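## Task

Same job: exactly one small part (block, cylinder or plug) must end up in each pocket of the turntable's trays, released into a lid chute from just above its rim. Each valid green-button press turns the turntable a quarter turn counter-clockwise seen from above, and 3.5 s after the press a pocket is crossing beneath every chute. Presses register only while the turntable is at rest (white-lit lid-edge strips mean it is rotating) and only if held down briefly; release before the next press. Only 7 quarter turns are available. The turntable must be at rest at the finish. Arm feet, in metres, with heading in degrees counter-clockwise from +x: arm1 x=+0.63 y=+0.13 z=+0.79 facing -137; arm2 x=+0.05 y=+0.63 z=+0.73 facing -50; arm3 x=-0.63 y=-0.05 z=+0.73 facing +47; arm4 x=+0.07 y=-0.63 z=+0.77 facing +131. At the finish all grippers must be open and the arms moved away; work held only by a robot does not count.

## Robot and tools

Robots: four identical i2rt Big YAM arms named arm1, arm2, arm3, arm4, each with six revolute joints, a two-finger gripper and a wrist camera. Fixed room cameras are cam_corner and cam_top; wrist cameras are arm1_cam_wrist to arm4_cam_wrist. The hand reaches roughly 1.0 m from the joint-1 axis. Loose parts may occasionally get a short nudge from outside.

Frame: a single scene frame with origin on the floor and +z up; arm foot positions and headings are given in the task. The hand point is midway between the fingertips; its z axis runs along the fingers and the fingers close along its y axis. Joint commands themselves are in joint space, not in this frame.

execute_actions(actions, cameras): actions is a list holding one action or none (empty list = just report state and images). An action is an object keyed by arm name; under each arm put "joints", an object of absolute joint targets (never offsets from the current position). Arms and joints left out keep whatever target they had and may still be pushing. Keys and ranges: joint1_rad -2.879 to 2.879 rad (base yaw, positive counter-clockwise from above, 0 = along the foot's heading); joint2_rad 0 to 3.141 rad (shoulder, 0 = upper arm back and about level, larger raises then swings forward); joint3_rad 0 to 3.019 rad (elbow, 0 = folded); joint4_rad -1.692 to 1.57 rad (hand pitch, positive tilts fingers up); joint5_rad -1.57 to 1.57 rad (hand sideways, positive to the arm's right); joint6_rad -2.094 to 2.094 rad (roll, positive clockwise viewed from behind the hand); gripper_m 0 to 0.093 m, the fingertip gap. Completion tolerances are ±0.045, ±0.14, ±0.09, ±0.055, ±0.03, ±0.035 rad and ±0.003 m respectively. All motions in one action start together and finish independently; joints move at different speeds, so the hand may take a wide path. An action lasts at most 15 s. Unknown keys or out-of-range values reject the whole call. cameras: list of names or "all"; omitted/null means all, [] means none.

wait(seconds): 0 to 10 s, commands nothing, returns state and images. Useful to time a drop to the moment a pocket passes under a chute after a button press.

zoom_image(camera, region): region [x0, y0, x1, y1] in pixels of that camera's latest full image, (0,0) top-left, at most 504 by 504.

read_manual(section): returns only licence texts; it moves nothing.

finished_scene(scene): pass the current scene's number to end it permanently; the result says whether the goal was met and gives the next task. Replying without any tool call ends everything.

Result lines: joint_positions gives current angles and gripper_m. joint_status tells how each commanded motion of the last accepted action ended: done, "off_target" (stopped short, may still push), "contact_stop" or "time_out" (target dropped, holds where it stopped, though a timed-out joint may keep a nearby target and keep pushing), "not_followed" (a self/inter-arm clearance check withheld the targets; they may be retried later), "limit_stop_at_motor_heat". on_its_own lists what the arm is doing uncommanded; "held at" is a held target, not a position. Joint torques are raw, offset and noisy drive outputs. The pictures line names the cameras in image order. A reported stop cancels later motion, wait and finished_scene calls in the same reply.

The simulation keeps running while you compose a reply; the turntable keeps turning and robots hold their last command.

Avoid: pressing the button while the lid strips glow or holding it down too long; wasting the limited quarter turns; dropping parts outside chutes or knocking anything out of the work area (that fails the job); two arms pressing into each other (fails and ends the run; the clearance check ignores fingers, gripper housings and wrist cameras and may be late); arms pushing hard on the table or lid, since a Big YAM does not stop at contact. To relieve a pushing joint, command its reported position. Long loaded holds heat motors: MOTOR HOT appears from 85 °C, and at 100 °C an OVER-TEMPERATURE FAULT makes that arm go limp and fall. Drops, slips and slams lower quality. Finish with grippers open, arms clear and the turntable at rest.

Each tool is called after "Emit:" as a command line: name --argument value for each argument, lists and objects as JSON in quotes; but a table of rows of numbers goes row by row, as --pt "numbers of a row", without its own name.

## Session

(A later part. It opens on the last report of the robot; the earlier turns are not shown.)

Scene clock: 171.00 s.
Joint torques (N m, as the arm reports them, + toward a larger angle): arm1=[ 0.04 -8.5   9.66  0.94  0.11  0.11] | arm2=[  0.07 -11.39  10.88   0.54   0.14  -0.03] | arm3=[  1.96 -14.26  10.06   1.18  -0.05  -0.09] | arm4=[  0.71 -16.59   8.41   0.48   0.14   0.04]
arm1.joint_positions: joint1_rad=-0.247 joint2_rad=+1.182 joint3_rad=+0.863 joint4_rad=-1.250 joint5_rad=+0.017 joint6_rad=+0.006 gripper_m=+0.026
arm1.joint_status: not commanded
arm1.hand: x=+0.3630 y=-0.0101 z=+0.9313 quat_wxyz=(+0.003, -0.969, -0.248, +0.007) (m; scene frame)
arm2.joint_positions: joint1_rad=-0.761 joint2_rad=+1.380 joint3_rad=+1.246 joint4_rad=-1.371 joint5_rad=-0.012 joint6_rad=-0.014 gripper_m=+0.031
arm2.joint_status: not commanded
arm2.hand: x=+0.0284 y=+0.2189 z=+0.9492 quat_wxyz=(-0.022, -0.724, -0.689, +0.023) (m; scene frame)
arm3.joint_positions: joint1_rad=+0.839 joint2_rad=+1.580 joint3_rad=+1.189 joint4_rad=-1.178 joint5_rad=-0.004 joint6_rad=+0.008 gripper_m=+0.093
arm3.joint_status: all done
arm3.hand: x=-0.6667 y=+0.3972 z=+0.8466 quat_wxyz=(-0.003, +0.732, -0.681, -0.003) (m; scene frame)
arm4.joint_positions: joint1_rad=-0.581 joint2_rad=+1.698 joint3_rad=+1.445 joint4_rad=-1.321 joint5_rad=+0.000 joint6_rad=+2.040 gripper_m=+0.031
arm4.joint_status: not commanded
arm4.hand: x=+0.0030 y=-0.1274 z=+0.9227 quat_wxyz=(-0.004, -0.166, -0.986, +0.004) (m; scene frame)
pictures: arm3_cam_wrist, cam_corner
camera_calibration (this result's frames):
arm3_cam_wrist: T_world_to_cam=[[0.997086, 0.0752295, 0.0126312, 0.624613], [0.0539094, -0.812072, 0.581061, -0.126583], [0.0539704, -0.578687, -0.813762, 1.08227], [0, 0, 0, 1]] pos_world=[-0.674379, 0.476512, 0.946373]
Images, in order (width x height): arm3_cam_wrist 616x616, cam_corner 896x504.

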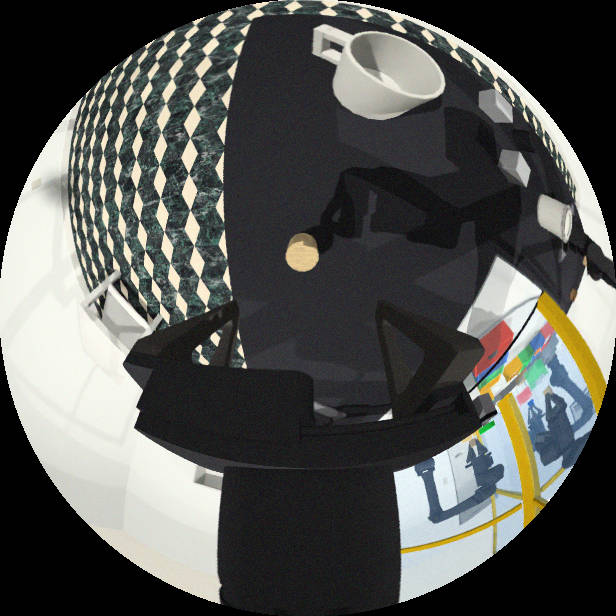

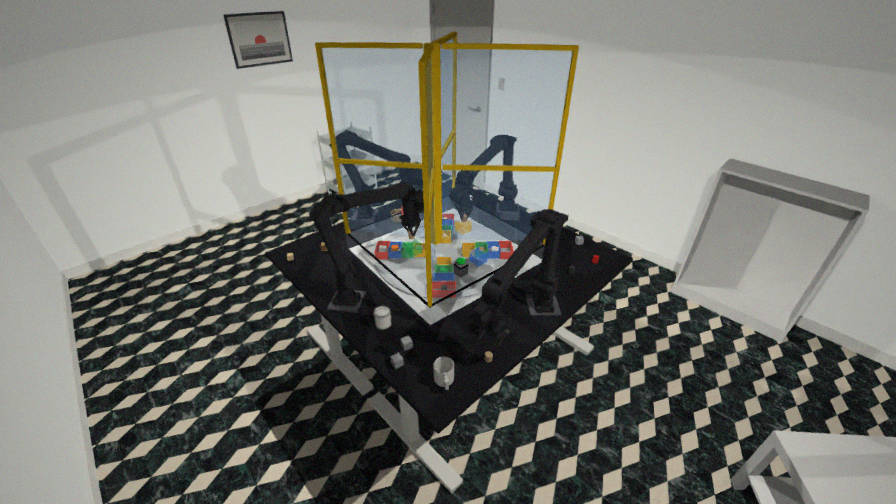

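Emit:
execute_actions --actions '[{"arm3":{"joints":{"joint1_rad":0.86,"joint2_rad":1.715,"joint3_rad":1.112,"joint4_rad":-0.935}}}]' --cameras '[]'

Emit:
execute_actions --actions '[{"arm3":{"joints":{"gripper_m":0.015}}}]' --cameras '["arm3_cam_wrist"]'

Emit:
execute_actions --actions '[{"arm3":{"joints":{"joint2_rad":1.0,"joint3_rad":1.28,"joint4_rad":-1.65,"joint6_rad":1.0}}}]' --cameras '[]'

Emit:
execute_actions --actions '[{"arm3":{"joints":{"joint1_rad":-0.23,"joint6_rad":1.8}}}]' --cameras '[]'

Emit:
execute_actions --actions '[{"arm3":{"joints":{"joint2_rad":1.42,"joint3_rad":1.46,"joint4_rad":-1.55}}}]' --cameras '["arm3_cam_wrist"]'

Scene clock: 180.20 s.
Joint torques (N m, as the arm reports them, + toward a larger angle): arm1=[ 0.06 -8.46  9.67  0.93  0.11  0.11] | arm2=[ -0.27 -11.34  10.83   0.52   0.13  -0.02] | arm3=[  2.41 -16.58   7.16   1.2    0.    -0.08] | arm4=[  1.11 -16.66   8.3    0.44   0.16   0.02]
arm1.joint_positions: joint1_rad=-0.247 joint2_rad=+1.182 joint3_rad=+0.863 joint4_rad=-1.250 joint5_rad=+0.017 joint6_rad=+0.006 gripper_m=+0.026
arm1.joint_status: not commanded
arm1.hand: x=+0.3630 y=-0.0101 z=+0.9313 quat_wxyz=(+0.003, -0.969, -0.248, +0.007) (m; scene frame)
arm2.joint_positions: joint1_rad=-0.761 joint2_rad=+1.380 joint3_rad=+1.246 joint4_rad=-1.371 joint5_rad=-0.012 joint6_rad=-0.014 gripper_m=+0.031
arm2.joint_status: not commanded
arm2.hand: x=+0.0284 y=+0.2189 z=+0.9492 quat_wxyz=(-0.022, -0.724, -0.689, +0.023) (m; scene frame)
arm3.joint_positions: joint1_rad=+0.849 joint2_rad=+1.723 joint3_rad=+1.101 joint4_rad=-0.948 joint5_rad=-0.004 joint6_rad=+0.008 gripper_m=+0.093
arm3.joint_status: all done
arm3.hand: x=-0.6715 y=+0.4076 z=+0.7558 quat_wxyz=(-0.002, +0.735, -0.678, -0.002) (m; scene frame)
arm4.joint_positions: joint1_rad=-0.581 joint2_rad=+1.698 joint3_rad=+1.445 joint4_rad=-1.321 joint5_rad=+0.000 joint6_rad=+2.040 gripper_m=+0.031
arm4.joint_status: not commanded
arm4.hand: x=+0.0030 y=-0.1274 z=+0.9227 quat_wxyz=(-0.004, -0.166, -0.986, +0.004) (m; scene frame)
pictures: none
No camera images: the call's "cameras" was empty. Leave "cameras" out to get every camera's image.

Scene clock: 180.87 s.
Joint torques (N m, as the arm reports them, + toward a larger angle): arm1=[ 0.03 -8.45  9.64  0.95  0.12  0.11] | arm2=[ -0.14 -11.34  10.81   0.52   0.14  -0.01] | arm3=[  2.42 -15.31   7.25   1.11  -0.03  -0.05] | arm4=[  0.84 -16.96   8.47   0.46   0.17   0.01]
arm1.joint_positions: joint1_rad=-0.247 joint2_rad=+1.182 joint3_rad=+0.863 joint4_rad=-1.250 joint5_rad=+0.017 joint6_rad=+0.006 gripper_m=+0.026
arm1.joint_status: not commanded
arm1.hand: x=+0.3630 y=-0.0101 z=+0.9313 quat_wxyz=(+0.003, -0.969, -0.248, +0.007) (m; scene frame)
arm2.joint_positions: joint1_rad=-0.761 joint2_rad=+1.380 joint3_rad=+1.246 joint4_rad=-1.371 joint5_rad=-0.012 joint6_rad=-0.014 gripper_m=+0.031
arm2.joint_status: not commanded
arm2.hand: x=+0.0284 y=+0.2189 z=+0.9492 quat_wxyz=(-0.022, -0.724, -0.689, +0.023) (m; scene frame)
arm3.joint_positions: joint1_rad=+0.849 joint2_rad=+1.723 joint3_rad=+1.101 joint4_rad=-0.948 joint5_rad=-0.004 joint6_rad=+0.008 gripper_m=+0.029
arm3.joint_status: gripper_m off_target (ended at +0.029, target +0.015)
arm3.hand: x=-0.6715 y=+0.4076 z=+0.7558 quat_wxyz=(-0.002, +0.736, -0.677, -0.002) (m; scene frame)
arm4.joint_positions: joint1_rad=-0.581 joint2_rad=+1.698 joint3_rad=+1.445 joint4_rad=-1.321 joint5_rad=+0.000 joint6_rad=+2.040 gripper_m=+0.031
arm4.joint_status: not commanded
arm4.hand: x=+0.0030 y=-0.1274 z=+0.9227 quat_wxyz=(-0.004, -0.166, -0.986, +0.004) (m; scene frame)
pictures: arm3_cam_wrist
camera_calibration (this result's frames):
arm3_cam_wrist: T_world_to_cam=[[0.996289, 0.085125, 0.0126885, 0.625188], [0.0618652, -0.810815, 0.582024, -0.060996], [0.0598328, -0.579079, -0.813073, 1.01824], [0, 0, 0, 1]] pos_world=[-0.680019, 0.486966, 0.855471]
Images, in order (width x height): arm3_cam_wrist 616x616.

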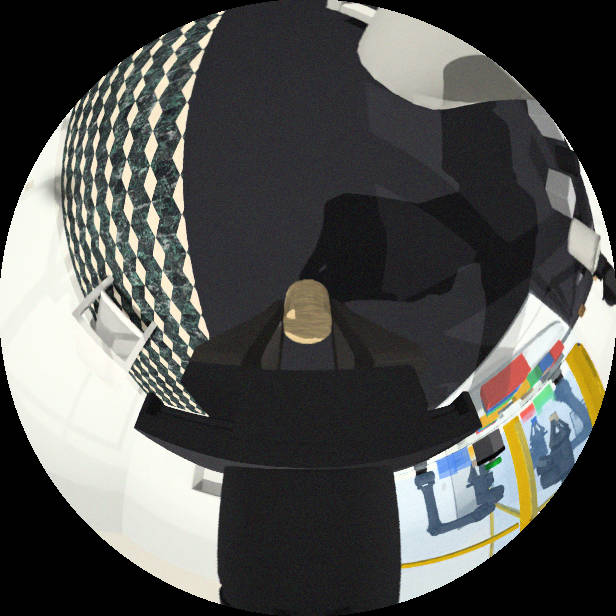

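Scene clock: 182.73 s.
Joint torques (N m, as the arm reports them, + toward a larger angle): arm1=[-0.03 -8.47  9.66  0.93  0.11  0.11] | arm2=[  0.   -11.58  10.82   0.55   0.14  -0.03] | arm3=[ 2.72 -4.5   9.79  0.35  0.08  0.04] | arm4=[  1.03 -16.58   8.41   0.37   0.16   0.01]
arm1.joint_positions: joint1_rad=-0.247 joint2_rad=+1.182 joint3_rad=+0.863 joint4_rad=-1.250 joint5_rad=+0.017 joint6_rad=+0.006 gripper_m=+0.026
arm1.joint_status: not commanded
arm1.hand: x=+0.3630 y=-0.0101 z=+0.9313 quat_wxyz=(+0.003, -0.969, -0.248, +0.007) (m; scene frame)
arm2.joint_positions: joint1_rad=-0.761 joint2_rad=+1.380 joint3_rad=+1.246 joint4_rad=-1.371 joint5_rad=-0.012 joint6_rad=-0.014 gripper_m=+0.031
arm2.joint_status: not commanded
arm2.hand: x=+0.0284 y=+0.2189 z=+0.9492 quat_wxyz=(-0.022, -0.724, -0.689, +0.023) (m; scene frame)
arm3.joint_positions: joint1_rad=+0.849 joint2_rad=+0.997 joint3_rad=+1.253 joint4_rad=-1.638 joint5_rad=-0.004 joint6_rad=+0.990 gripper_m=+0.030
arm3.joint_status: all done
arm3.hand: x=-0.6575 y=+0.2383 z=+1.0692 quat_wxyz=(-0.024, +0.328, -0.940, -0.094) (m; scene frame)
arm4.joint_positions: joint1_rad=-0.581 joint2_rad=+1.698 joint3_rad=+1.445 joint4_rad=-1.321 joint5_rad=+0.000 joint6_rad=+2.040 gripper_m=+0.031
arm4.joint_status: not commanded
arm4.hand: x=+0.0030 y=-0.1274 z=+0.9227 quat_wxyz=(-0.004, -0.166, -0.986, +0.004) (m; scene frame)
pictures: none
No camera images: the call's "cameras" was empty. Leave "cameras" out to get every camera's image.

Scene clock: 184.47 s.
Joint torques (N m, as the arm reports them, + toward a larger angle): arm1=[ 0.   -8.48  9.65  0.94  0.12  0.1 ] | arm2=[  0.08 -11.26  10.82   0.49   0.14  -0.02] | arm3=[ 1.28 -4.58  9.76  0.23  0.05  0.15] | arm4=[  0.72 -16.77   8.35   0.39   0.16  -0.01]
arm1.joint_positions: joint1_rad=-0.247 joint2_rad=+1.182 joint3_rad=+0.863 joint4_rad=-1.250 joint5_rad=+0.017 joint6_rad=+0.006 gripper_m=+0.026
arm1.joint_status: not commanded
arm1.hand: x=+0.3630 y=-0.0101 z=+0.9313 quat_wxyz=(+0.003, -0.969, -0.248, +0.007) (m; scene frame)
arm2.joint_positions: joint1_rad=-0.761 joint2_rad=+1.380 joint3_rad=+1.246 joint4_rad=-1.371 joint5_rad=-0.012 joint6_rad=-0.014 gripper_m=+0.031
arm2.joint_status: not commanded
arm2.hand: x=+0.0284 y=+0.2189 z=+0.9492 quat_wxyz=(-0.022, -0.724, -0.689, +0.023) (m; scene frame)
arm3.joint_positions: joint1_rad=-0.223 joint2_rad=+0.999 joint3_rad=+1.253 joint4_rad=-1.638 joint5_rad=-0.003 joint6_rad=+1.790 gripper_m=+0.030
arm3.joint_status: all done
arm3.hand: x=-0.3909 y=+0.1116 z=+1.0689 quat_wxyz=(-0.033, -0.562, -0.821, -0.090) (m; scene frame)
arm4.joint_positions: joint1_rad=-0.581 joint2_rad=+1.698 joint3_rad=+1.445 joint4_rad=-1.321 joint5_rad=+0.000 joint6_rad=+2.040 gripper_m=+0.031
arm4.joint_status: not commanded
arm4.hand: x=+0.0030 y=-0.1274 z=+0.9227 quat_wxyz=(-0.004, -0.166, -0.986, +0.004) (m; scene frame)
pictures: none
No camera images: the call's "cameras" was empty. Leave "cameras" out to get every camera's image.

Scene clock: 185.87 s.
Joint torques (N m, as the arm reports them, + toward a larger angle): arm1=[ 0.02 -8.45  9.66  0.95  0.11  0.11] | arm2=[  0.   -11.45  10.86   0.54   0.15  -0.02] | arm3=[  0.94 -11.42  10.22   0.82   0.03   0.07] | arm4=[  0.92 -16.2    8.56   0.46   0.15   0.05]
arm1.joint_positions: joint1_rad=-0.247 joint2_rad=+1.182 joint3_rad=+0.863 joint4_rad=-1.250 joint5_rad=+0.017 joint6_rad=+0.006 gripper_m=+0.026
arm1.joint_status: not commanded
arm1.hand: x=+0.3630 y=-0.0101 z=+0.9313 quat_wxyz=(+0.003, -0.969, -0.248, +0.007) (m; scene frame)
arm2.joint_positions: joint1_rad=-0.761 joint2_rad=+1.380 joint3_rad=+1.246 joint4_rad=-1.371 joint5_rad=-0.012 joint6_rad=-0.014 gripper_m=+0.031
arm2.joint_status: not commanded
arm2.hand: x=+0.0284 y=+0.2189 z=+0.9492 quat_wxyz=(-0.022, -0.724, -0.689, +0.023) (m; scene frame)
arm3.joint_positions: joint1_rad=-0.223 joint2_rad=+1.424 joint3_rad=+1.430 joint4_rad=-1.558 joint5_rad=-0.003 joint6_rad=+1.791 gripper_m=+0.030
arm3.joint_status: all done
arm3.hand: x=-0.2819 y=+0.1847 z=+1.0013 quat_wxyz=(-0.002, -0.565, -0.825, -0.013) (m; scene frame)
arm4.joint_positions: joint1_rad=-0.581 joint2_rad=+1.698 joint3_rad=+1.445 joint4_rad=-1.321 joint5_rad=+0.000 joint6_rad=+2.040 gripper_m=+0.031
arm4.joint_status: not commanded
arm4.hand: x=+0.0030 y=-0.1274 z=+0.9227 quat_wxyz=(-0.004, -0.166, -0.986, +0.004) (m; scene frame)
pictures: arm3_cam_wrist
camera_calibration (this result's frames):
arm3_cam_wrist: T_world_to_cam=[[-0.931564, -0.363419, -0.0107504, -0.184261], [-0.297776, 0.745665, 0.596081, -0.811687], [-0.208611, 0.558489, -0.802852, 0.769464], [0, 0, 0, 1]] pos_world=[-0.252833, 0.108546, 1.09962]
Images, in order (width x height): arm3_cam_wrist 616x616.

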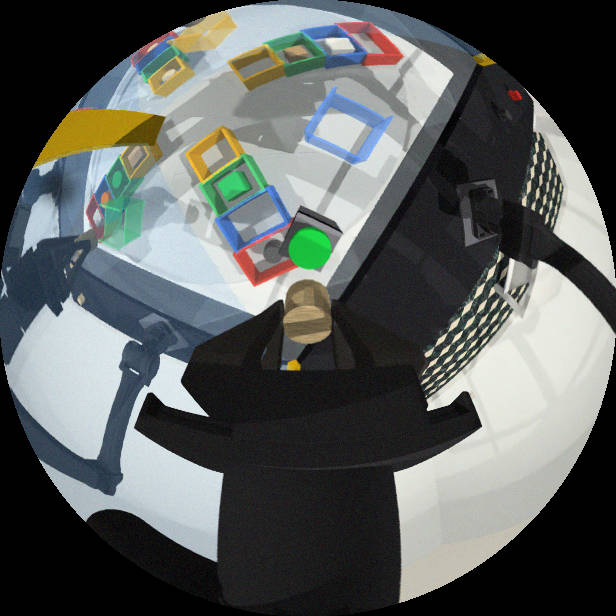

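Emit:
execute_actions --actions '[{"arm3":{"joints":{"joint2_rad":1.44,"joint3_rad":1.28,"joint4_rad":-1.4}}}]' --cameras '[]'

Emit:
execute_actions --actions '[{"arm3":{"joints":{"joint1_rad":-0.57,"joint2_rad":1.31,"joint3_rad":1.168,"joint4_rad":-1.41}}}]' --cameras '[]'

Emit:
wait --seconds 1.55

Emit:
execute_actions --actions '[{"arm3":{"joints":{"gripper_m":0.06}},"arm4":{"joints":{"gripper_m":0.055}}}]'

Emit:
execute_actions --actions '[{"arm3":{"joints":{"joint2_rad":0.85,"joint3_rad":1.2,"joint4_rad":-1.65}},"arm4":{"joints":{"joint2_rad":0.85,"joint3_rad":1.25,"joint4_rad":-1.65}}}]' --cameras '["cam_top"]'

Emit:
execute_actions --actions '[{"arm3":{"joints":{"joint1_rad":-2.38,"joint6_rad":0,"gripper_m":0.093}},"arm4":{"joints":{"joint1_rad":0.85,"joint6_rad":0,"gripper_m":0.093}}}]' --cameras '["cam_top","arm3_cam_wrist","arm4_cam_wrist"]'

Scene clock: 197.43 s.
Joint torques (N m, as the arm reports them, + toward a larger angle): arm1=[-0.03 -8.51  9.68  0.94  0.11  0.11] | arm2=[ -0.03 -11.41  10.83   0.55   0.14  -0.03] | arm3=[ 0.72 -9.37  6.95  1.12  0.13  0.09] | arm4=[  0.81 -16.44   8.37   0.4    0.13   0.05]
arm1.joint_positions: joint1_rad=-0.247 joint2_rad=+1.182 joint3_rad=+0.863 joint4_rad=-1.250 joint5_rad=+0.017 joint6_rad=+0.006 gripper_m=+0.026
arm1.joint_status: not commanded
arm1.hand: x=+0.3630 y=-0.0101 z=+0.9313 quat_wxyz=(+0.003, -0.969, -0.248, +0.007) (m; scene frame)
arm2.joint_positions: joint1_rad=-0.761 joint2_rad=+1.380 joint3_rad=+1.246 joint4_rad=-1.371 joint5_rad=-0.012 joint6_rad=-0.014 gripper_m=+0.031
arm2.joint_status: not commanded
arm2.hand: x=+0.0284 y=+0.2189 z=+0.9492 quat_wxyz=(-0.022, -0.724, -0.689, +0.023) (m; scene frame)
arm3.joint_positions: joint1_rad=-0.223 joint2_rad=+1.428 joint3_rad=+1.293 joint4_rad=-1.415 joint5_rad=-0.005 joint6_rad=+1.792 gripper_m=+0.030
arm3.joint_status: all done
arm3.hand: x=-0.2829 y=+0.1845 z=+0.9475 quat_wxyz=(-0.002, -0.566, -0.825, -0.014) (m; scene frame)
arm4.joint_positions: joint1_rad=-0.581 joint2_rad=+1.698 joint3_rad=+1.445 joint4_rad=-1.321 joint5_rad=+0.000 joint6_rad=+2.040 gripper_m=+0.031
arm4.joint_status: not commanded
arm4.hand: x=+0.0030 y=-0.1274 z=+0.9227 quat_wxyz=(-0.004, -0.166, -0.986, +0.004) (m; scene frame)
pictures: none
No camera images: the call's "cameras" was empty. Leave "cameras" out to get every camera's image.

Scene clock: 198.43 s.
Joint torques (N m, as the arm reports them, + toward a larger angle): arm1=[ 0.01 -8.44  9.65  0.94  0.1   0.11] | arm2=[ -0.02 -11.38  10.84   0.58   0.14  -0.03] | arm3=[ 1.95 -9.16  7.64  0.27  0.06  0.12] | arm4=[  0.85 -16.52   8.42   0.35   0.18   0.01]
arm1.joint_positions: joint1_rad=-0.247 joint2_rad=+1.182 joint3_rad=+0.863 joint4_rad=-1.250 joint5_rad=+0.017 joint6_rad=+0.006 gripper_m=+0.026
arm1.joint_status: not commanded
arm1.hand: x=+0.3630 y=-0.0101 z=+0.9313 quat_wxyz=(+0.003, -0.969, -0.248, +0.007) (m; scene frame)
arm2.joint_positions: joint1_rad=-0.761 joint2_rad=+1.380 joint3_rad=+1.246 joint4_rad=-1.371 joint5_rad=-0.012 joint6_rad=-0.014 gripper_m=+0.031
arm2.joint_status: not commanded
arm2.hand: x=+0.0284 y=+0.2189 z=+0.9492 quat_wxyz=(-0.022, -0.724, -0.689, +0.023) (m; scene frame)
arm3.joint_positions: joint1_rad=-0.575 joint2_rad=+1.303 joint3_rad=+1.171 joint4_rad=-1.405 joint5_rad=-0.003 joint6_rad=+1.792 gripper_m=+0.030
arm3.joint_status: all done
arm3.hand: x=-0.2674 y=+0.0395 z=+0.9465 quat_wxyz=(-0.007, -0.701, -0.713, -0.018) (m; scene frame)
arm4.joint_positions: joint1_rad=-0.581 joint2_rad=+1.698 joint3_rad=+1.445 joint4_rad=-1.321 joint5_rad=+0.000 joint6_rad=+2.040 gripper_m=+0.031
arm4.joint_status: not commanded
arm4.hand: x=+0.0030 y=-0.1274 z=+0.9227 quat_wxyz=(-0.004, -0.166, -0.986, +0.004) (m; scene frame)
pictures: none
No camera images: the call's "cameras" was empty. Leave "cameras" out to get every camera's image.

Scene clock: 200.00 s.
Joint torques (N m, as the arm reports them, + toward a larger angle): arm1=[ 0.01 -8.52  9.65  0.94  0.11  0.11] | arm2=[ -0.35 -11.34  10.79   0.57   0.15  -0.01] | arm3=[ 1.71 -8.89  7.7   0.22  0.02  0.08] | arm4=[  1.21 -16.8    8.34   0.37   0.17   0.02]
arm1.joint_positions: joint1_rad=-0.247 joint2_rad=+1.182 joint3_rad=+0.863 joint4_rad=-1.250 joint5_rad=+0.017 joint6_rad=+0.006 gripper_m=+0.026
arm1.joint_status: not commanded
arm1.hand: x=+0.3630 y=-0.0101 z=+0.9313 quat_wxyz=(+0.003, -0.969, -0.248, +0.007) (m; scene frame)
arm2.joint_positions: joint1_rad=-0.761 joint2_rad=+1.380 joint3_rad=+1.246 joint4_rad=-1.371 joint5_rad=-0.012 joint6_rad=-0.014 gripper_m=+0.031
arm2.joint_status: not commanded
arm2.hand: x=+0.0284 y=+0.2189 z=+0.9492 quat_wxyz=(-0.022, -0.724, -0.689, +0.023) (m; scene frame)
arm3.joint_positions: joint1_rad=-0.575 joint2_rad=+1.303 joint3_rad=+1.171 joint4_rad=-1.405 joint5_rad=-0.003 joint6_rad=+1.792 gripper_m=+0.030
arm3.joint_status: all done
arm3.hand: x=-0.2674 y=+0.0395 z=+0.9465 quat_wxyz=(-0.007, -0.701, -0.713, -0.018) (m; scene frame)
arm4.joint_positions: joint1_rad=-0.581 joint2_rad=+1.698 joint3_rad=+1.445 joint4_rad=-1.321 joint5_rad=+0.000 joint6_rad=+2.040 gripper_m=+0.031
arm4.joint_status: not commanded
arm4.hand: x=+0.0030 y=-0.1274 z=+0.9227 quat_wxyz=(-0.004, -0.166, -0.986, +0.004) (m; scene frame)
wait: 1.57 s; at rest by 0.27 s
pictures: arm1_cam_wrist, arm2_cam_wrist, arm3_cam_wrist, arm4_cam_wrist, cam_corner, cam_top
camera_calibration (this result's frames):
arm1_cam_wrist: T_world_to_cam=[[-0.469413, 0.882605, 0.0257046, 0.150507], [0.723176, 0.367591, 0.584716, -0.80126], [0.506625, 0.293062, -0.81083, 0.696099], [0, 0, 0, 1]] pos_world=[0.297441, -0.0423028, 1.02906]
arm2_cam_wrist: T_world_to_cam=[[-0.997945, 0.0631313, -0.0109623, 0.0289303], [0.0476331, 0.84535, 0.532085, -0.687653], [0.0428583, 0.53047, -0.84662, 0.81009], [0, 0, 0, 1]] pos_world=[0.0269068, 0.149752, 1.05205]
arm3_cam_wrist: T_world_to_cam=[[-0.999532, -0.0197198, -0.0233677, -0.243879], [-0.0297951, 0.799827, 0.599491, -0.600156], [0.00686822, 0.599907, -0.80004, 0.862922], [0, 0, 0, 1]] pos_world=[-0.267574, -0.0424612, 1.04446]
arm4_cam_wrist: T_world_to_cam=[[-0.33977, -0.940329, 0.0183912, -0.140274], [-0.760425, 0.286168, 0.582977, -0.494566], [-0.553453, 0.184093, -0.812281, 0.897682], [0, 0, 0, 1]] pos_world=[0.0730832, -0.155632, 1.02007]
Images, in order (width x height): arm1_cam_wrist 616x616, arm2_cam_wrist 616x616, arm3_cam_wrist 616x616, arm4_cam_wrist 616x616, cam_corner 896x504, cam_top 896x504.

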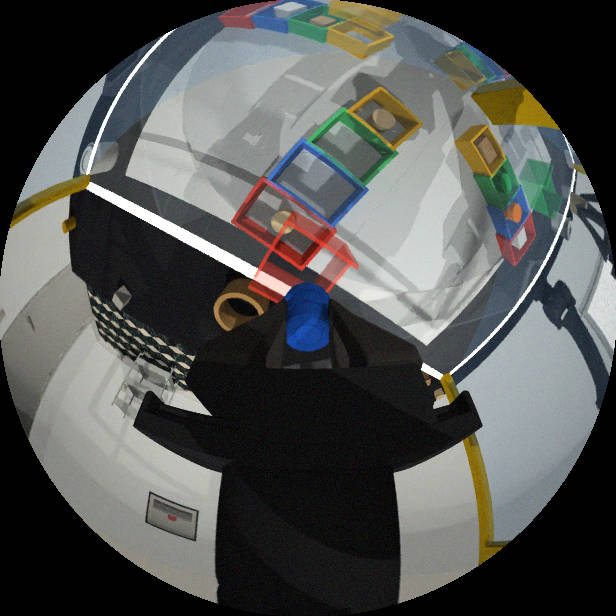

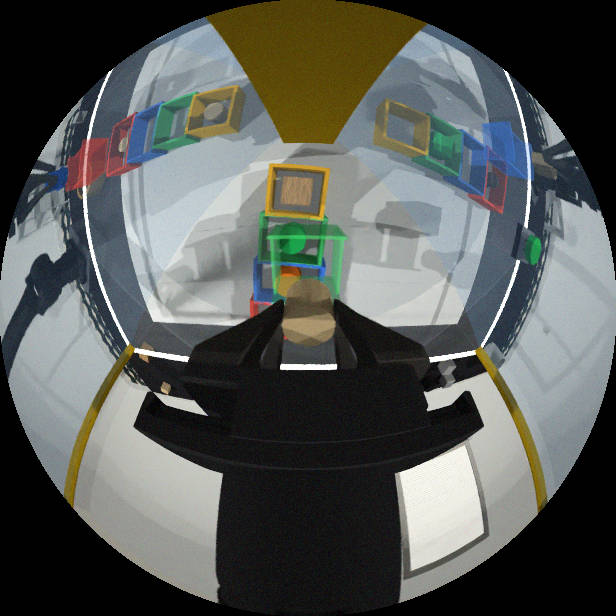

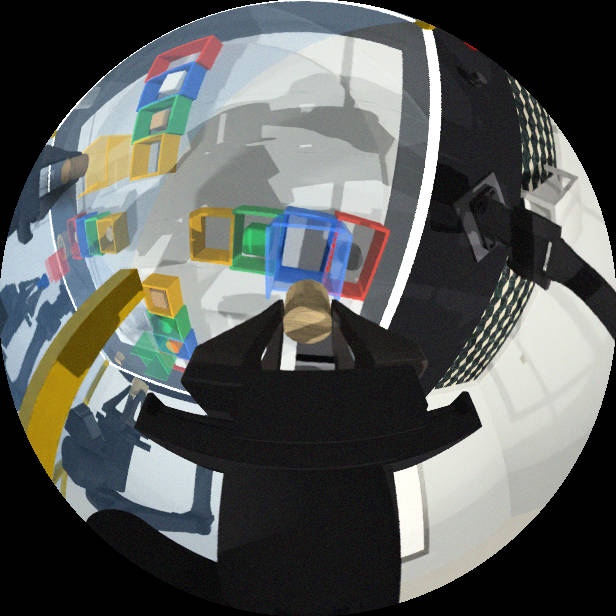

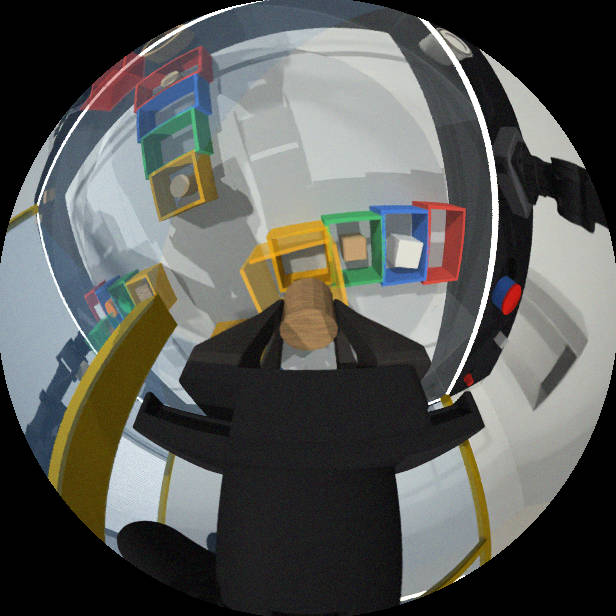

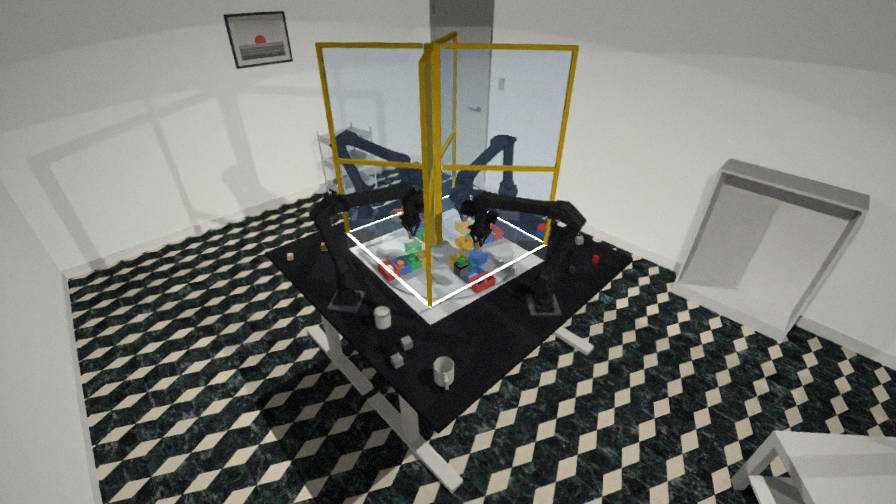

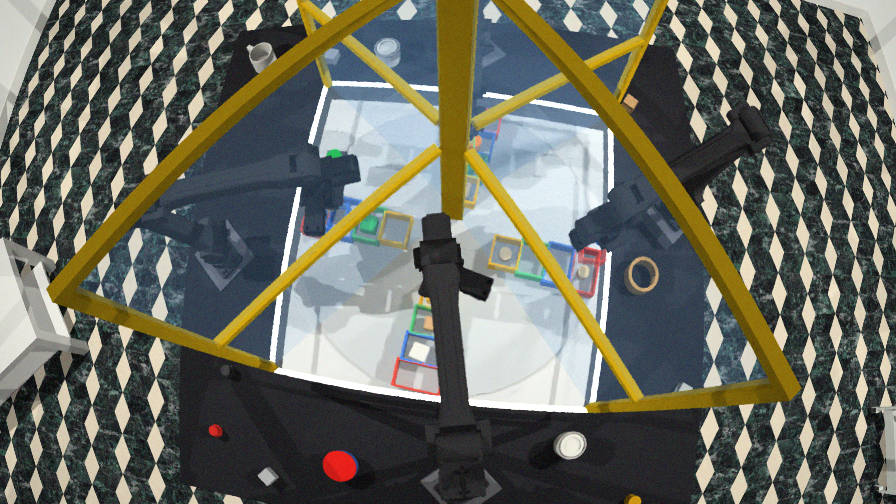

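Scene clock: 200.60 s.
Joint torques (N m, as the arm reports them, + toward a larger angle): arm1=[ 0.04 -8.44  9.63  0.93  0.11  0.11] | arm2=[ -0.13 -11.33  10.85   0.53   0.15  -0.03] | arm3=[ 1.91 -8.57  7.68  0.25  0.02  0.06] | arm4=[  0.49 -16.51   8.39   0.34   0.17   0.05]
arm1.joint_positions: joint1_rad=-0.247 joint2_rad=+1.182 joint3_rad=+0.863 joint4_rad=-1.250 joint5_rad=+0.017 joint6_rad=+0.006 gripper_m=+0.026
arm1.joint_status: not commanded
arm1.hand: x=+0.3630 y=-0.0101 z=+0.9313 quat_wxyz=(+0.003, -0.969, -0.248, +0.007) (m; scene frame)
arm2.joint_positions: joint1_rad=-0.761 joint2_rad=+1.380 joint3_rad=+1.246 joint4_rad=-1.371 joint5_rad=-0.012 joint6_rad=-0.014 gripper_m=+0.031
arm2.joint_status: not commanded
arm2.hand: x=+0.0284 y=+0.2189 z=+0.9492 quat_wxyz=(-0.022, -0.724, -0.689, +0.023) (m; scene frame)
arm3.joint_positions: joint1_rad=-0.575 joint2_rad=+1.303 joint3_rad=+1.171 joint4_rad=-1.405 joint5_rad=-0.003 joint6_rad=+1.792 gripper_m=+0.060
arm3.joint_status: all done
arm3.hand: x=-0.2674 y=+0.0395 z=+0.9465 quat_wxyz=(-0.007, -0.701, -0.713, -0.018) (m; scene frame)
arm4.joint_positions: joint1_rad=-0.581 joint2_rad=+1.698 joint3_rad=+1.445 joint4_rad=-1.321 joint5_rad=+0.000 joint6_rad=+2.040 gripper_m=+0.055
arm4.joint_status: all done
arm4.hand: x=+0.0030 y=-0.1274 z=+0.9227 quat_wxyz=(-0.004, -0.166, -0.986, +0.004) (m; scene frame)
pictures: arm1_cam_wrist, arm2_cam_wrist, arm3_cam_wrist, arm4_cam_wrist, cam_corner, cam_top
camera_calibration (this result's frames):
arm1_cam_wrist: T_world_to_cam=[[-0.469413, 0.882605, 0.0257046, 0.150507], [0.723176, 0.367591, 0.584716, -0.80126], [0.506625, 0.293062, -0.81083, 0.696099], [0, 0, 0, 1]] pos_world=[0.297441, -0.0423028, 1.02906]
arm2_cam_wrist: T_world_to_cam=[[-0.997945, 0.0631313, -0.0109623, 0.0289303], [0.0476331, 0.84535, 0.532085, -0.687653], [0.0428583, 0.53047, -0.84662, 0.81009], [0, 0, 0, 1]] pos_world=[0.0269068, 0.149752, 1.05205]
arm3_cam_wrist: T_world_to_cam=[[-0.999532, -0.0197198, -0.0233677, -0.243879], [-0.0297951, 0.799827, 0.599491, -0.600156], [0.00686822, 0.599907, -0.80004, 0.862922], [0, 0, 0, 1]] pos_world=[-0.267574, -0.0424612, 1.04446]
arm4_cam_wrist: T_world_to_cam=[[-0.340129, -0.940199, 0.0183877, -0.140254], [-0.760318, 0.286456, 0.582975, -0.494527], [-0.55338, 0.184306, -0.812282, 0.89771], [0, 0, 0, 1]] pos_world=[0.0730721, -0.155659, 1.02007]
Images, in order (width x height): arm1_cam_wrist 616x616, arm2_cam_wrist 616x616, arm3_cam_wrist 616x616, arm4_cam_wrist 616x616, cam_corner 896x504, cam_top 896x504.

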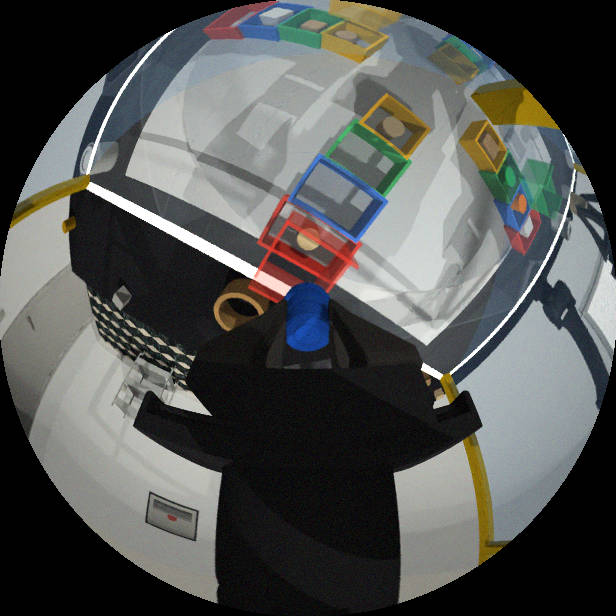

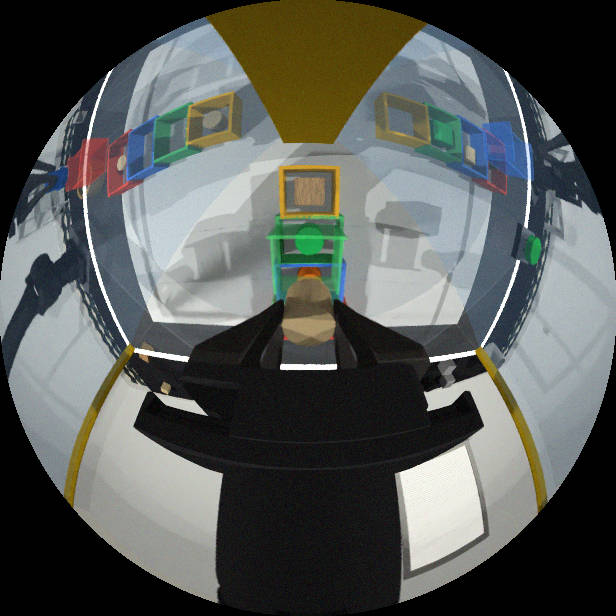

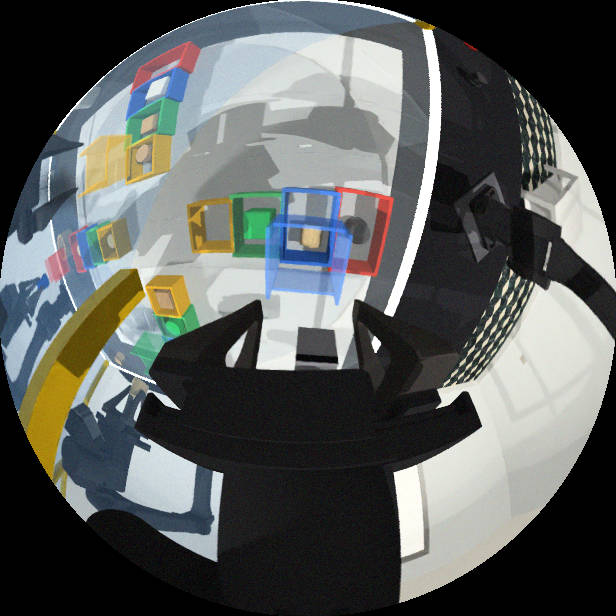

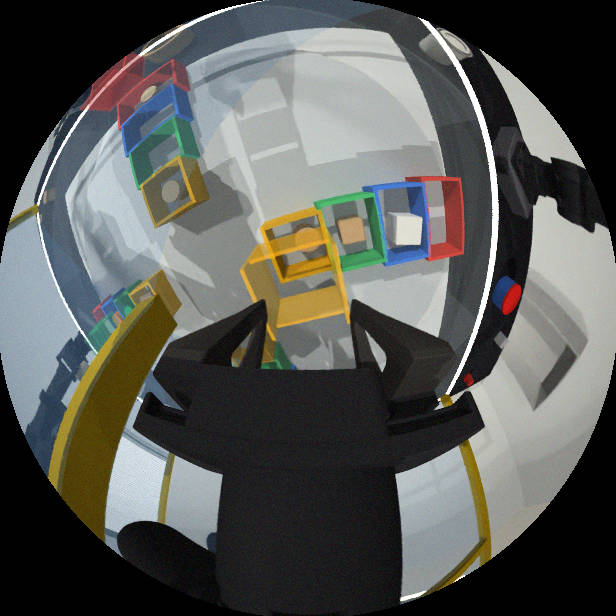

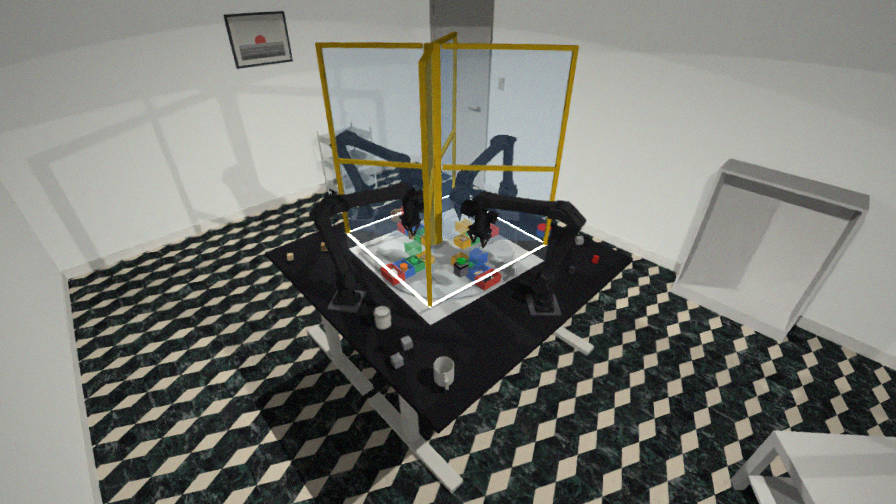

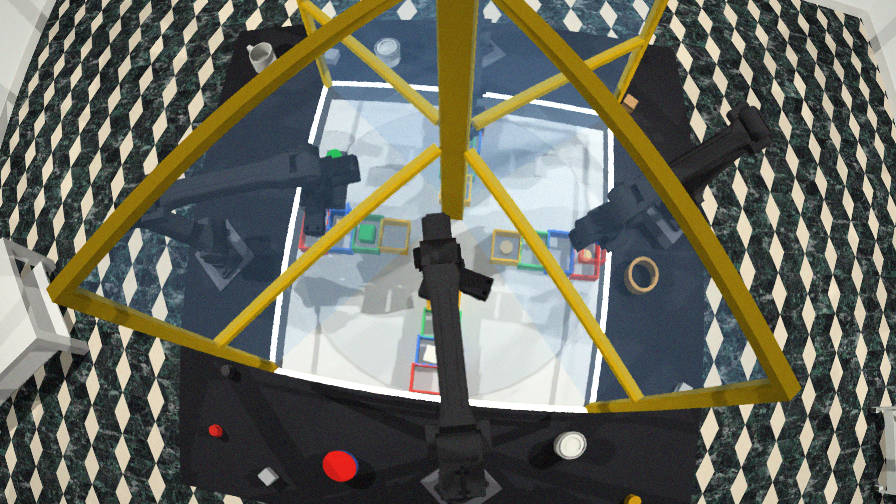

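Scene clock: 202.10 s.
Joint torques (N m, as the arm reports them, + toward a larger angle): arm1=[ 0.01 -8.49  9.67  0.94  0.11  0.11] | arm2=[ -0.17 -11.34  10.83   0.54   0.15  -0.01] | arm3=[ 2.07 -1.98  9.82  0.54  0.01  0.07] | arm4=[ 1.29 -2.81  7.99  0.2   0.15  0.  ]
arm1.joint_positions: joint1_rad=-0.247 joint2_rad=+1.182 joint3_rad=+0.863 joint4_rad=-1.250 joint5_rad=+0.017 joint6_rad=+0.006 gripper_m=+0.026
arm1.joint_status: not commanded
arm1.hand: x=+0.3630 y=-0.0101 z=+0.9313 quat_wxyz=(+0.003, -0.969, -0.248, +0.007) (m; scene frame)
arm2.joint_positions: joint1_rad=-0.761 joint2_rad=+1.380 joint3_rad=+1.246 joint4_rad=-1.371 joint5_rad=-0.012 joint6_rad=-0.014 gripper_m=+0.031
arm2.joint_status: not commanded
arm2.hand: x=+0.0284 y=+0.2189 z=+0.9492 quat_wxyz=(-0.022, -0.724, -0.689, +0.023) (m; scene frame)
arm3.joint_positions: joint1_rad=-0.575 joint2_rad=+0.850 joint3_rad=+1.171 joint4_rad=-1.642 joint5_rad=-0.003 joint6_rad=+1.792 gripper_m=+0.060
arm3.joint_status: all done
arm3.hand: x=-0.3921 y=+0.0087 z=+1.0704 quat_wxyz=(-0.064, -0.696, -0.707, -0.110) (m; scene frame)
arm4.joint_positions: joint1_rad=-0.581 joint2_rad=+0.842 joint3_rad=+1.243 joint4_rad=-1.641 joint5_rad=+0.000 joint6_rad=+2.040 gripper_m=+0.055
arm4.joint_status: all done
arm4.hand: x=+0.0360 y=-0.3782 z=+1.1433 quat_wxyz=(+0.046, -0.164, -0.973, -0.154) (m; scene frame)
pictures: cam_top
Images, in order (width x height): cam_top 896x504.

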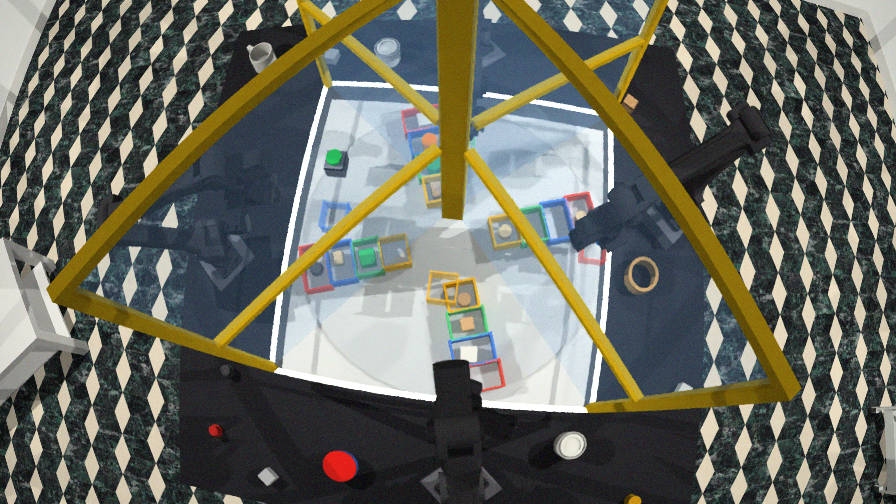

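Scene clock: 204.47 s.
Joint torques (N m, as the arm reports them, + toward a larger angle): arm1=[ 0.03 -8.45  9.65  0.93  0.11  0.11] | arm2=[ -0.28 -11.3   10.83   0.58   0.15  -0.02] | arm3=[ 0.72 -2.77 10.14  0.7  -0.09 -0.11] | arm4=[ 1.11 -2.64  8.25  0.29  0.06 -0.22]
arm1.joint_positions: joint1_rad=-0.247 joint2_rad=+1.182 joint3_rad=+0.863 joint4_rad=-1.250 joint5_rad=+0.017 joint6_rad=+0.006 gripper_m=+0.026
arm1.joint_status: not commanded
arm1.hand: x=+0.3630 y=-0.0101 z=+0.9313 quat_wxyz=(+0.003, -0.969, -0.248, +0.007) (m; scene frame)
arm2.joint_positions: joint1_rad=-0.761 joint2_rad=+1.380 joint3_rad=+1.246 joint4_rad=-1.371 joint5_rad=-0.012 joint6_rad=-0.014 gripper_m=+0.031
arm2.joint_status: not commanded
arm2.hand: x=+0.0284 y=+0.2189 z=+0.9492 quat_wxyz=(-0.022, -0.724, -0.689, +0.023) (m; scene frame)
arm3.joint_positions: joint1_rad=-2.372 joint2_rad=+0.850 joint3_rad=+1.171 joint4_rad=-1.642 joint5_rad=-0.003 joint6_rad=+0.010 gripper_m=+0.093
arm3.joint_status: all done
arm3.hand: x=-0.6284 y=-0.2954 z=+1.0678 quat_wxyz=(-0.089, -0.701, -0.702, +0.083) (m; scene frame)
arm4.joint_positions: joint1_rad=+0.848 joint2_rad=+0.847 joint3_rad=+1.243 joint4_rad=-1.641 joint5_rad=+0.000 joint6_rad=+0.011 gripper_m=+0.093
arm4.joint_status: all done
arm4.hand: x=-0.1835 y=-0.6252 z=+1.1426 quat_wxyz=(+0.003, +0.987, -0.010, -0.159) (m; scene frame)
pictures: arm3_cam_wrist, arm4_cam_wrist, cam_top
camera_calibration (this result's frames):
arm3_cam_wrist: T_world_to_cam=[[-0.999989, -0.00241724, 0.00397074, -0.632917], [-0.000757915, 0.927522, 0.373767, -0.11883], [-0.00458643, 0.37376, -0.927514, 1.22546], [0, 0, 0, 1]] pos_world=[-0.62738, -0.349342, 1.18356]
arm4_cam_wrist: T_world_to_cam=[[0.0342098, 0.999412, -0.00224246, 0.629143], [0.951238, -0.0318724, 0.306806, -0.19133], [0.306554, -0.0126289, -0.951769, 1.25887], [0, 0, 0, 1]] pos_world=[-0.225435, -0.618973, 1.25827]
Images, in order (width x height): arm3_cam_wrist 616x616, arm4_cam_wrist 616x616, cam_top 896x504.

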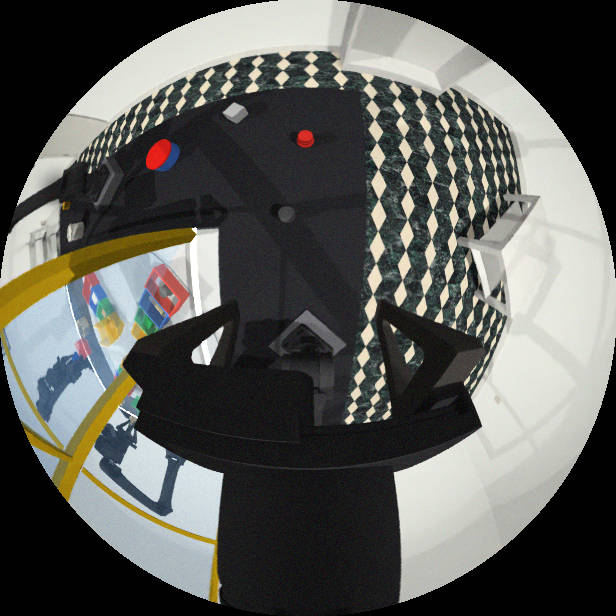

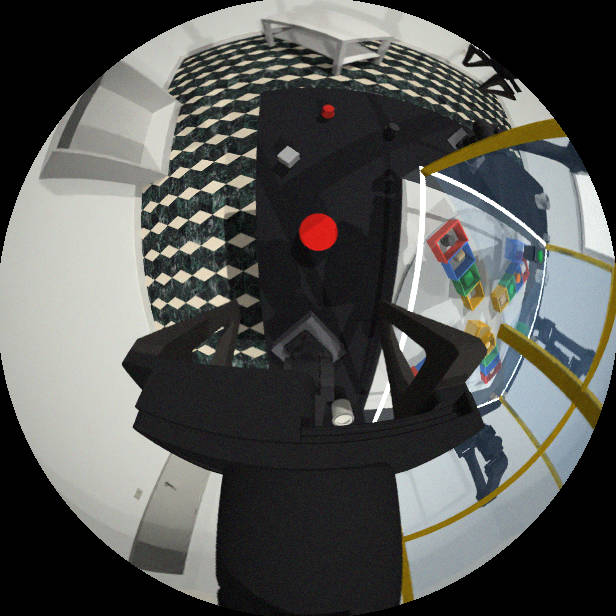

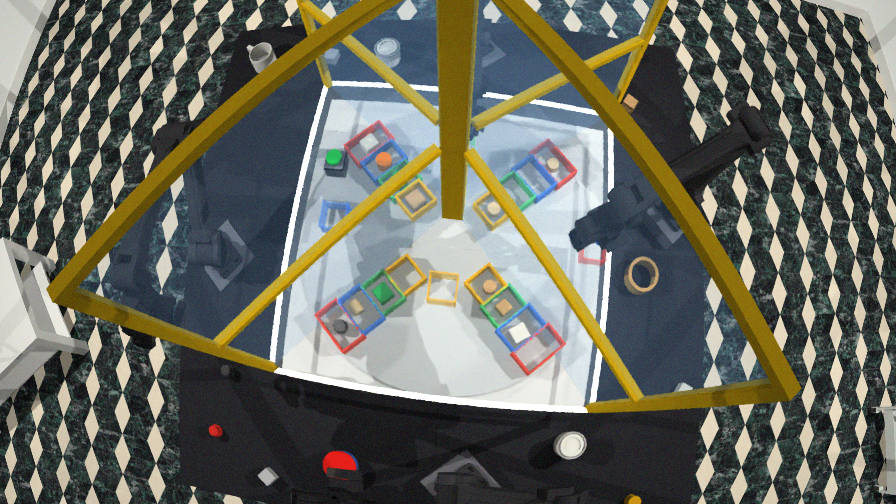

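Emit:
execute_actions --actions '[{"arm3":{"joints":{"joint1_rad":-2.23,"joint2_rad":1.29,"joint3_rad":0.9,"joint4_rad":-1.15}},"arm4":{"joints":{"joint1_rad":0.92,"joint2_rad":1.875,"joint3_rad":1.53,"joint4_rad":-1.148,"joint6_rad":-0.7}}}]' --cameras '["arm3_cam_wrist","arm4_cam_wrist","cam_top"]'

Scene clock: 221.43 s.
Joint torques (N m, as the arm reports them, + toward a larger angle): arm1=[-0.01 -8.5   9.65  0.92  0.11  0.11] | arm2=[ -0.11 -11.02  10.76   0.52   0.14  -0.02] | arm3=[ 2.08 -9.73  8.43  1.08 -0.06 -0.09] | arm4=[  1.09 -19.95   8.35   0.6    0.02  -0.22]
arm1.joint_positions: joint1_rad=-0.247 joint2_rad=+1.182 joint3_rad=+0.863 joint4_rad=-1.250 joint5_rad=+0.017 joint6_rad=+0.006 gripper_m=+0.026
arm1.joint_status: not commanded
arm1.hand: x=+0.3630 y=-0.0101 z=+0.9313 quat_wxyz=(+0.003, -0.969, -0.248, +0.007) (m; scene frame)
arm2.joint_positions: joint1_rad=-0.761 joint2_rad=+1.380 joint3_rad=+1.246 joint4_rad=-1.371 joint5_rad=-0.012 joint6_rad=-0.014 gripper_m=+0.031
arm2.joint_status: not commanded
arm2.hand: x=+0.0284 y=+0.2189 z=+0.9492 quat_wxyz=(-0.022, -0.724, -0.689, +0.023) (m; scene frame)
arm3.joint_positions: joint1_rad=-2.234 joint2_rad=+1.297 joint3_rad=+0.886 joint4_rad=-1.164 joint5_rad=-0.003 joint6_rad=+0.009 gripper_m=+0.093
arm3.joint_status: all done
arm3.hand: x=-0.5808 y=-0.3783 z=+0.8403 quat_wxyz=(+0.001, -0.656, -0.755, -0.006) (m; scene frame)
arm4.joint_positions: joint1_rad=+0.918 joint2_rad=+1.901 joint3_rad=+1.514 joint4_rad=-1.160 joint5_rad=+0.000 joint6_rad=-0.689 gripper_m=+0.093
arm4.joint_status: all done
arm4.hand: x=-0.4964 y=-0.6647 z=+0.8443 quat_wxyz=(+0.000, +0.930, +0.367, -0.010) (m; scene frame)
pictures: arm3_cam_wrist, arm4_cam_wrist, cam_top
camera_calibration (this result's frames):
arm3_cam_wrist: T_world_to_cam=[[-0.989762, -0.14263, 0.00525314, -0.632749], [-0.111606, 0.796371, 0.594422, -0.256223], [-0.0889658, 0.58775, -0.804136, 0.973953], [0, 0, 0, 1]] pos_world=[-0.568219, -0.458641, 0.938819]
arm4_cam_wrist: T_world_to_cam=[[-0.673399, 0.739037, 0.0189239, 0.136427], [0.61193, 0.542852, 0.575199, 0.18358], [0.414821, 0.398918, -0.817795, 1.28469], [0, 0, 0, 1]] pos_world=[-0.553382, -0.712966, 0.942433]
Images, in order (width x height): arm3_cam_wrist 616x616, arm4_cam_wrist 616x616, cam_top 896x504.

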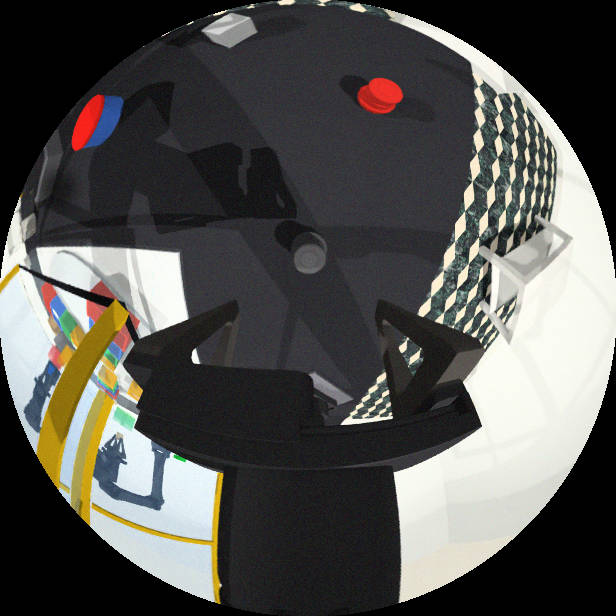

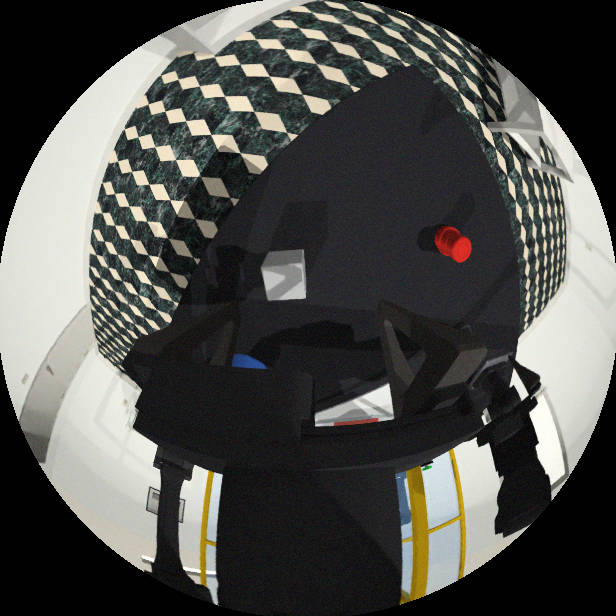

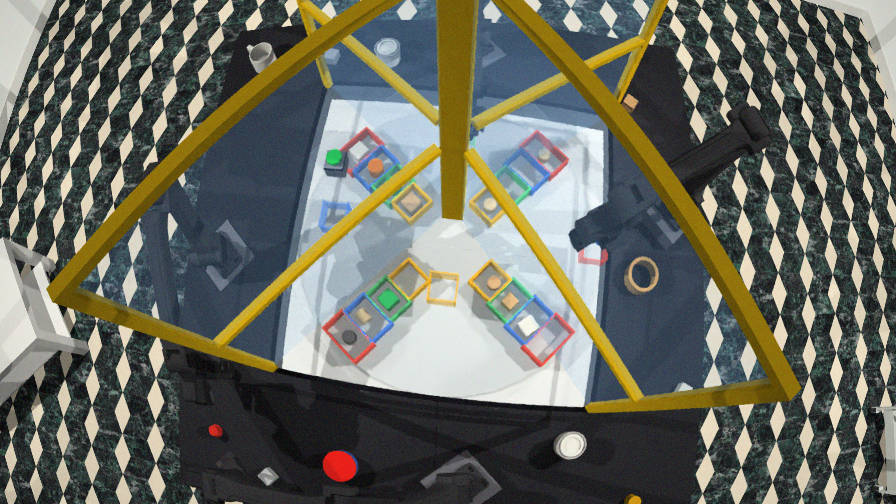

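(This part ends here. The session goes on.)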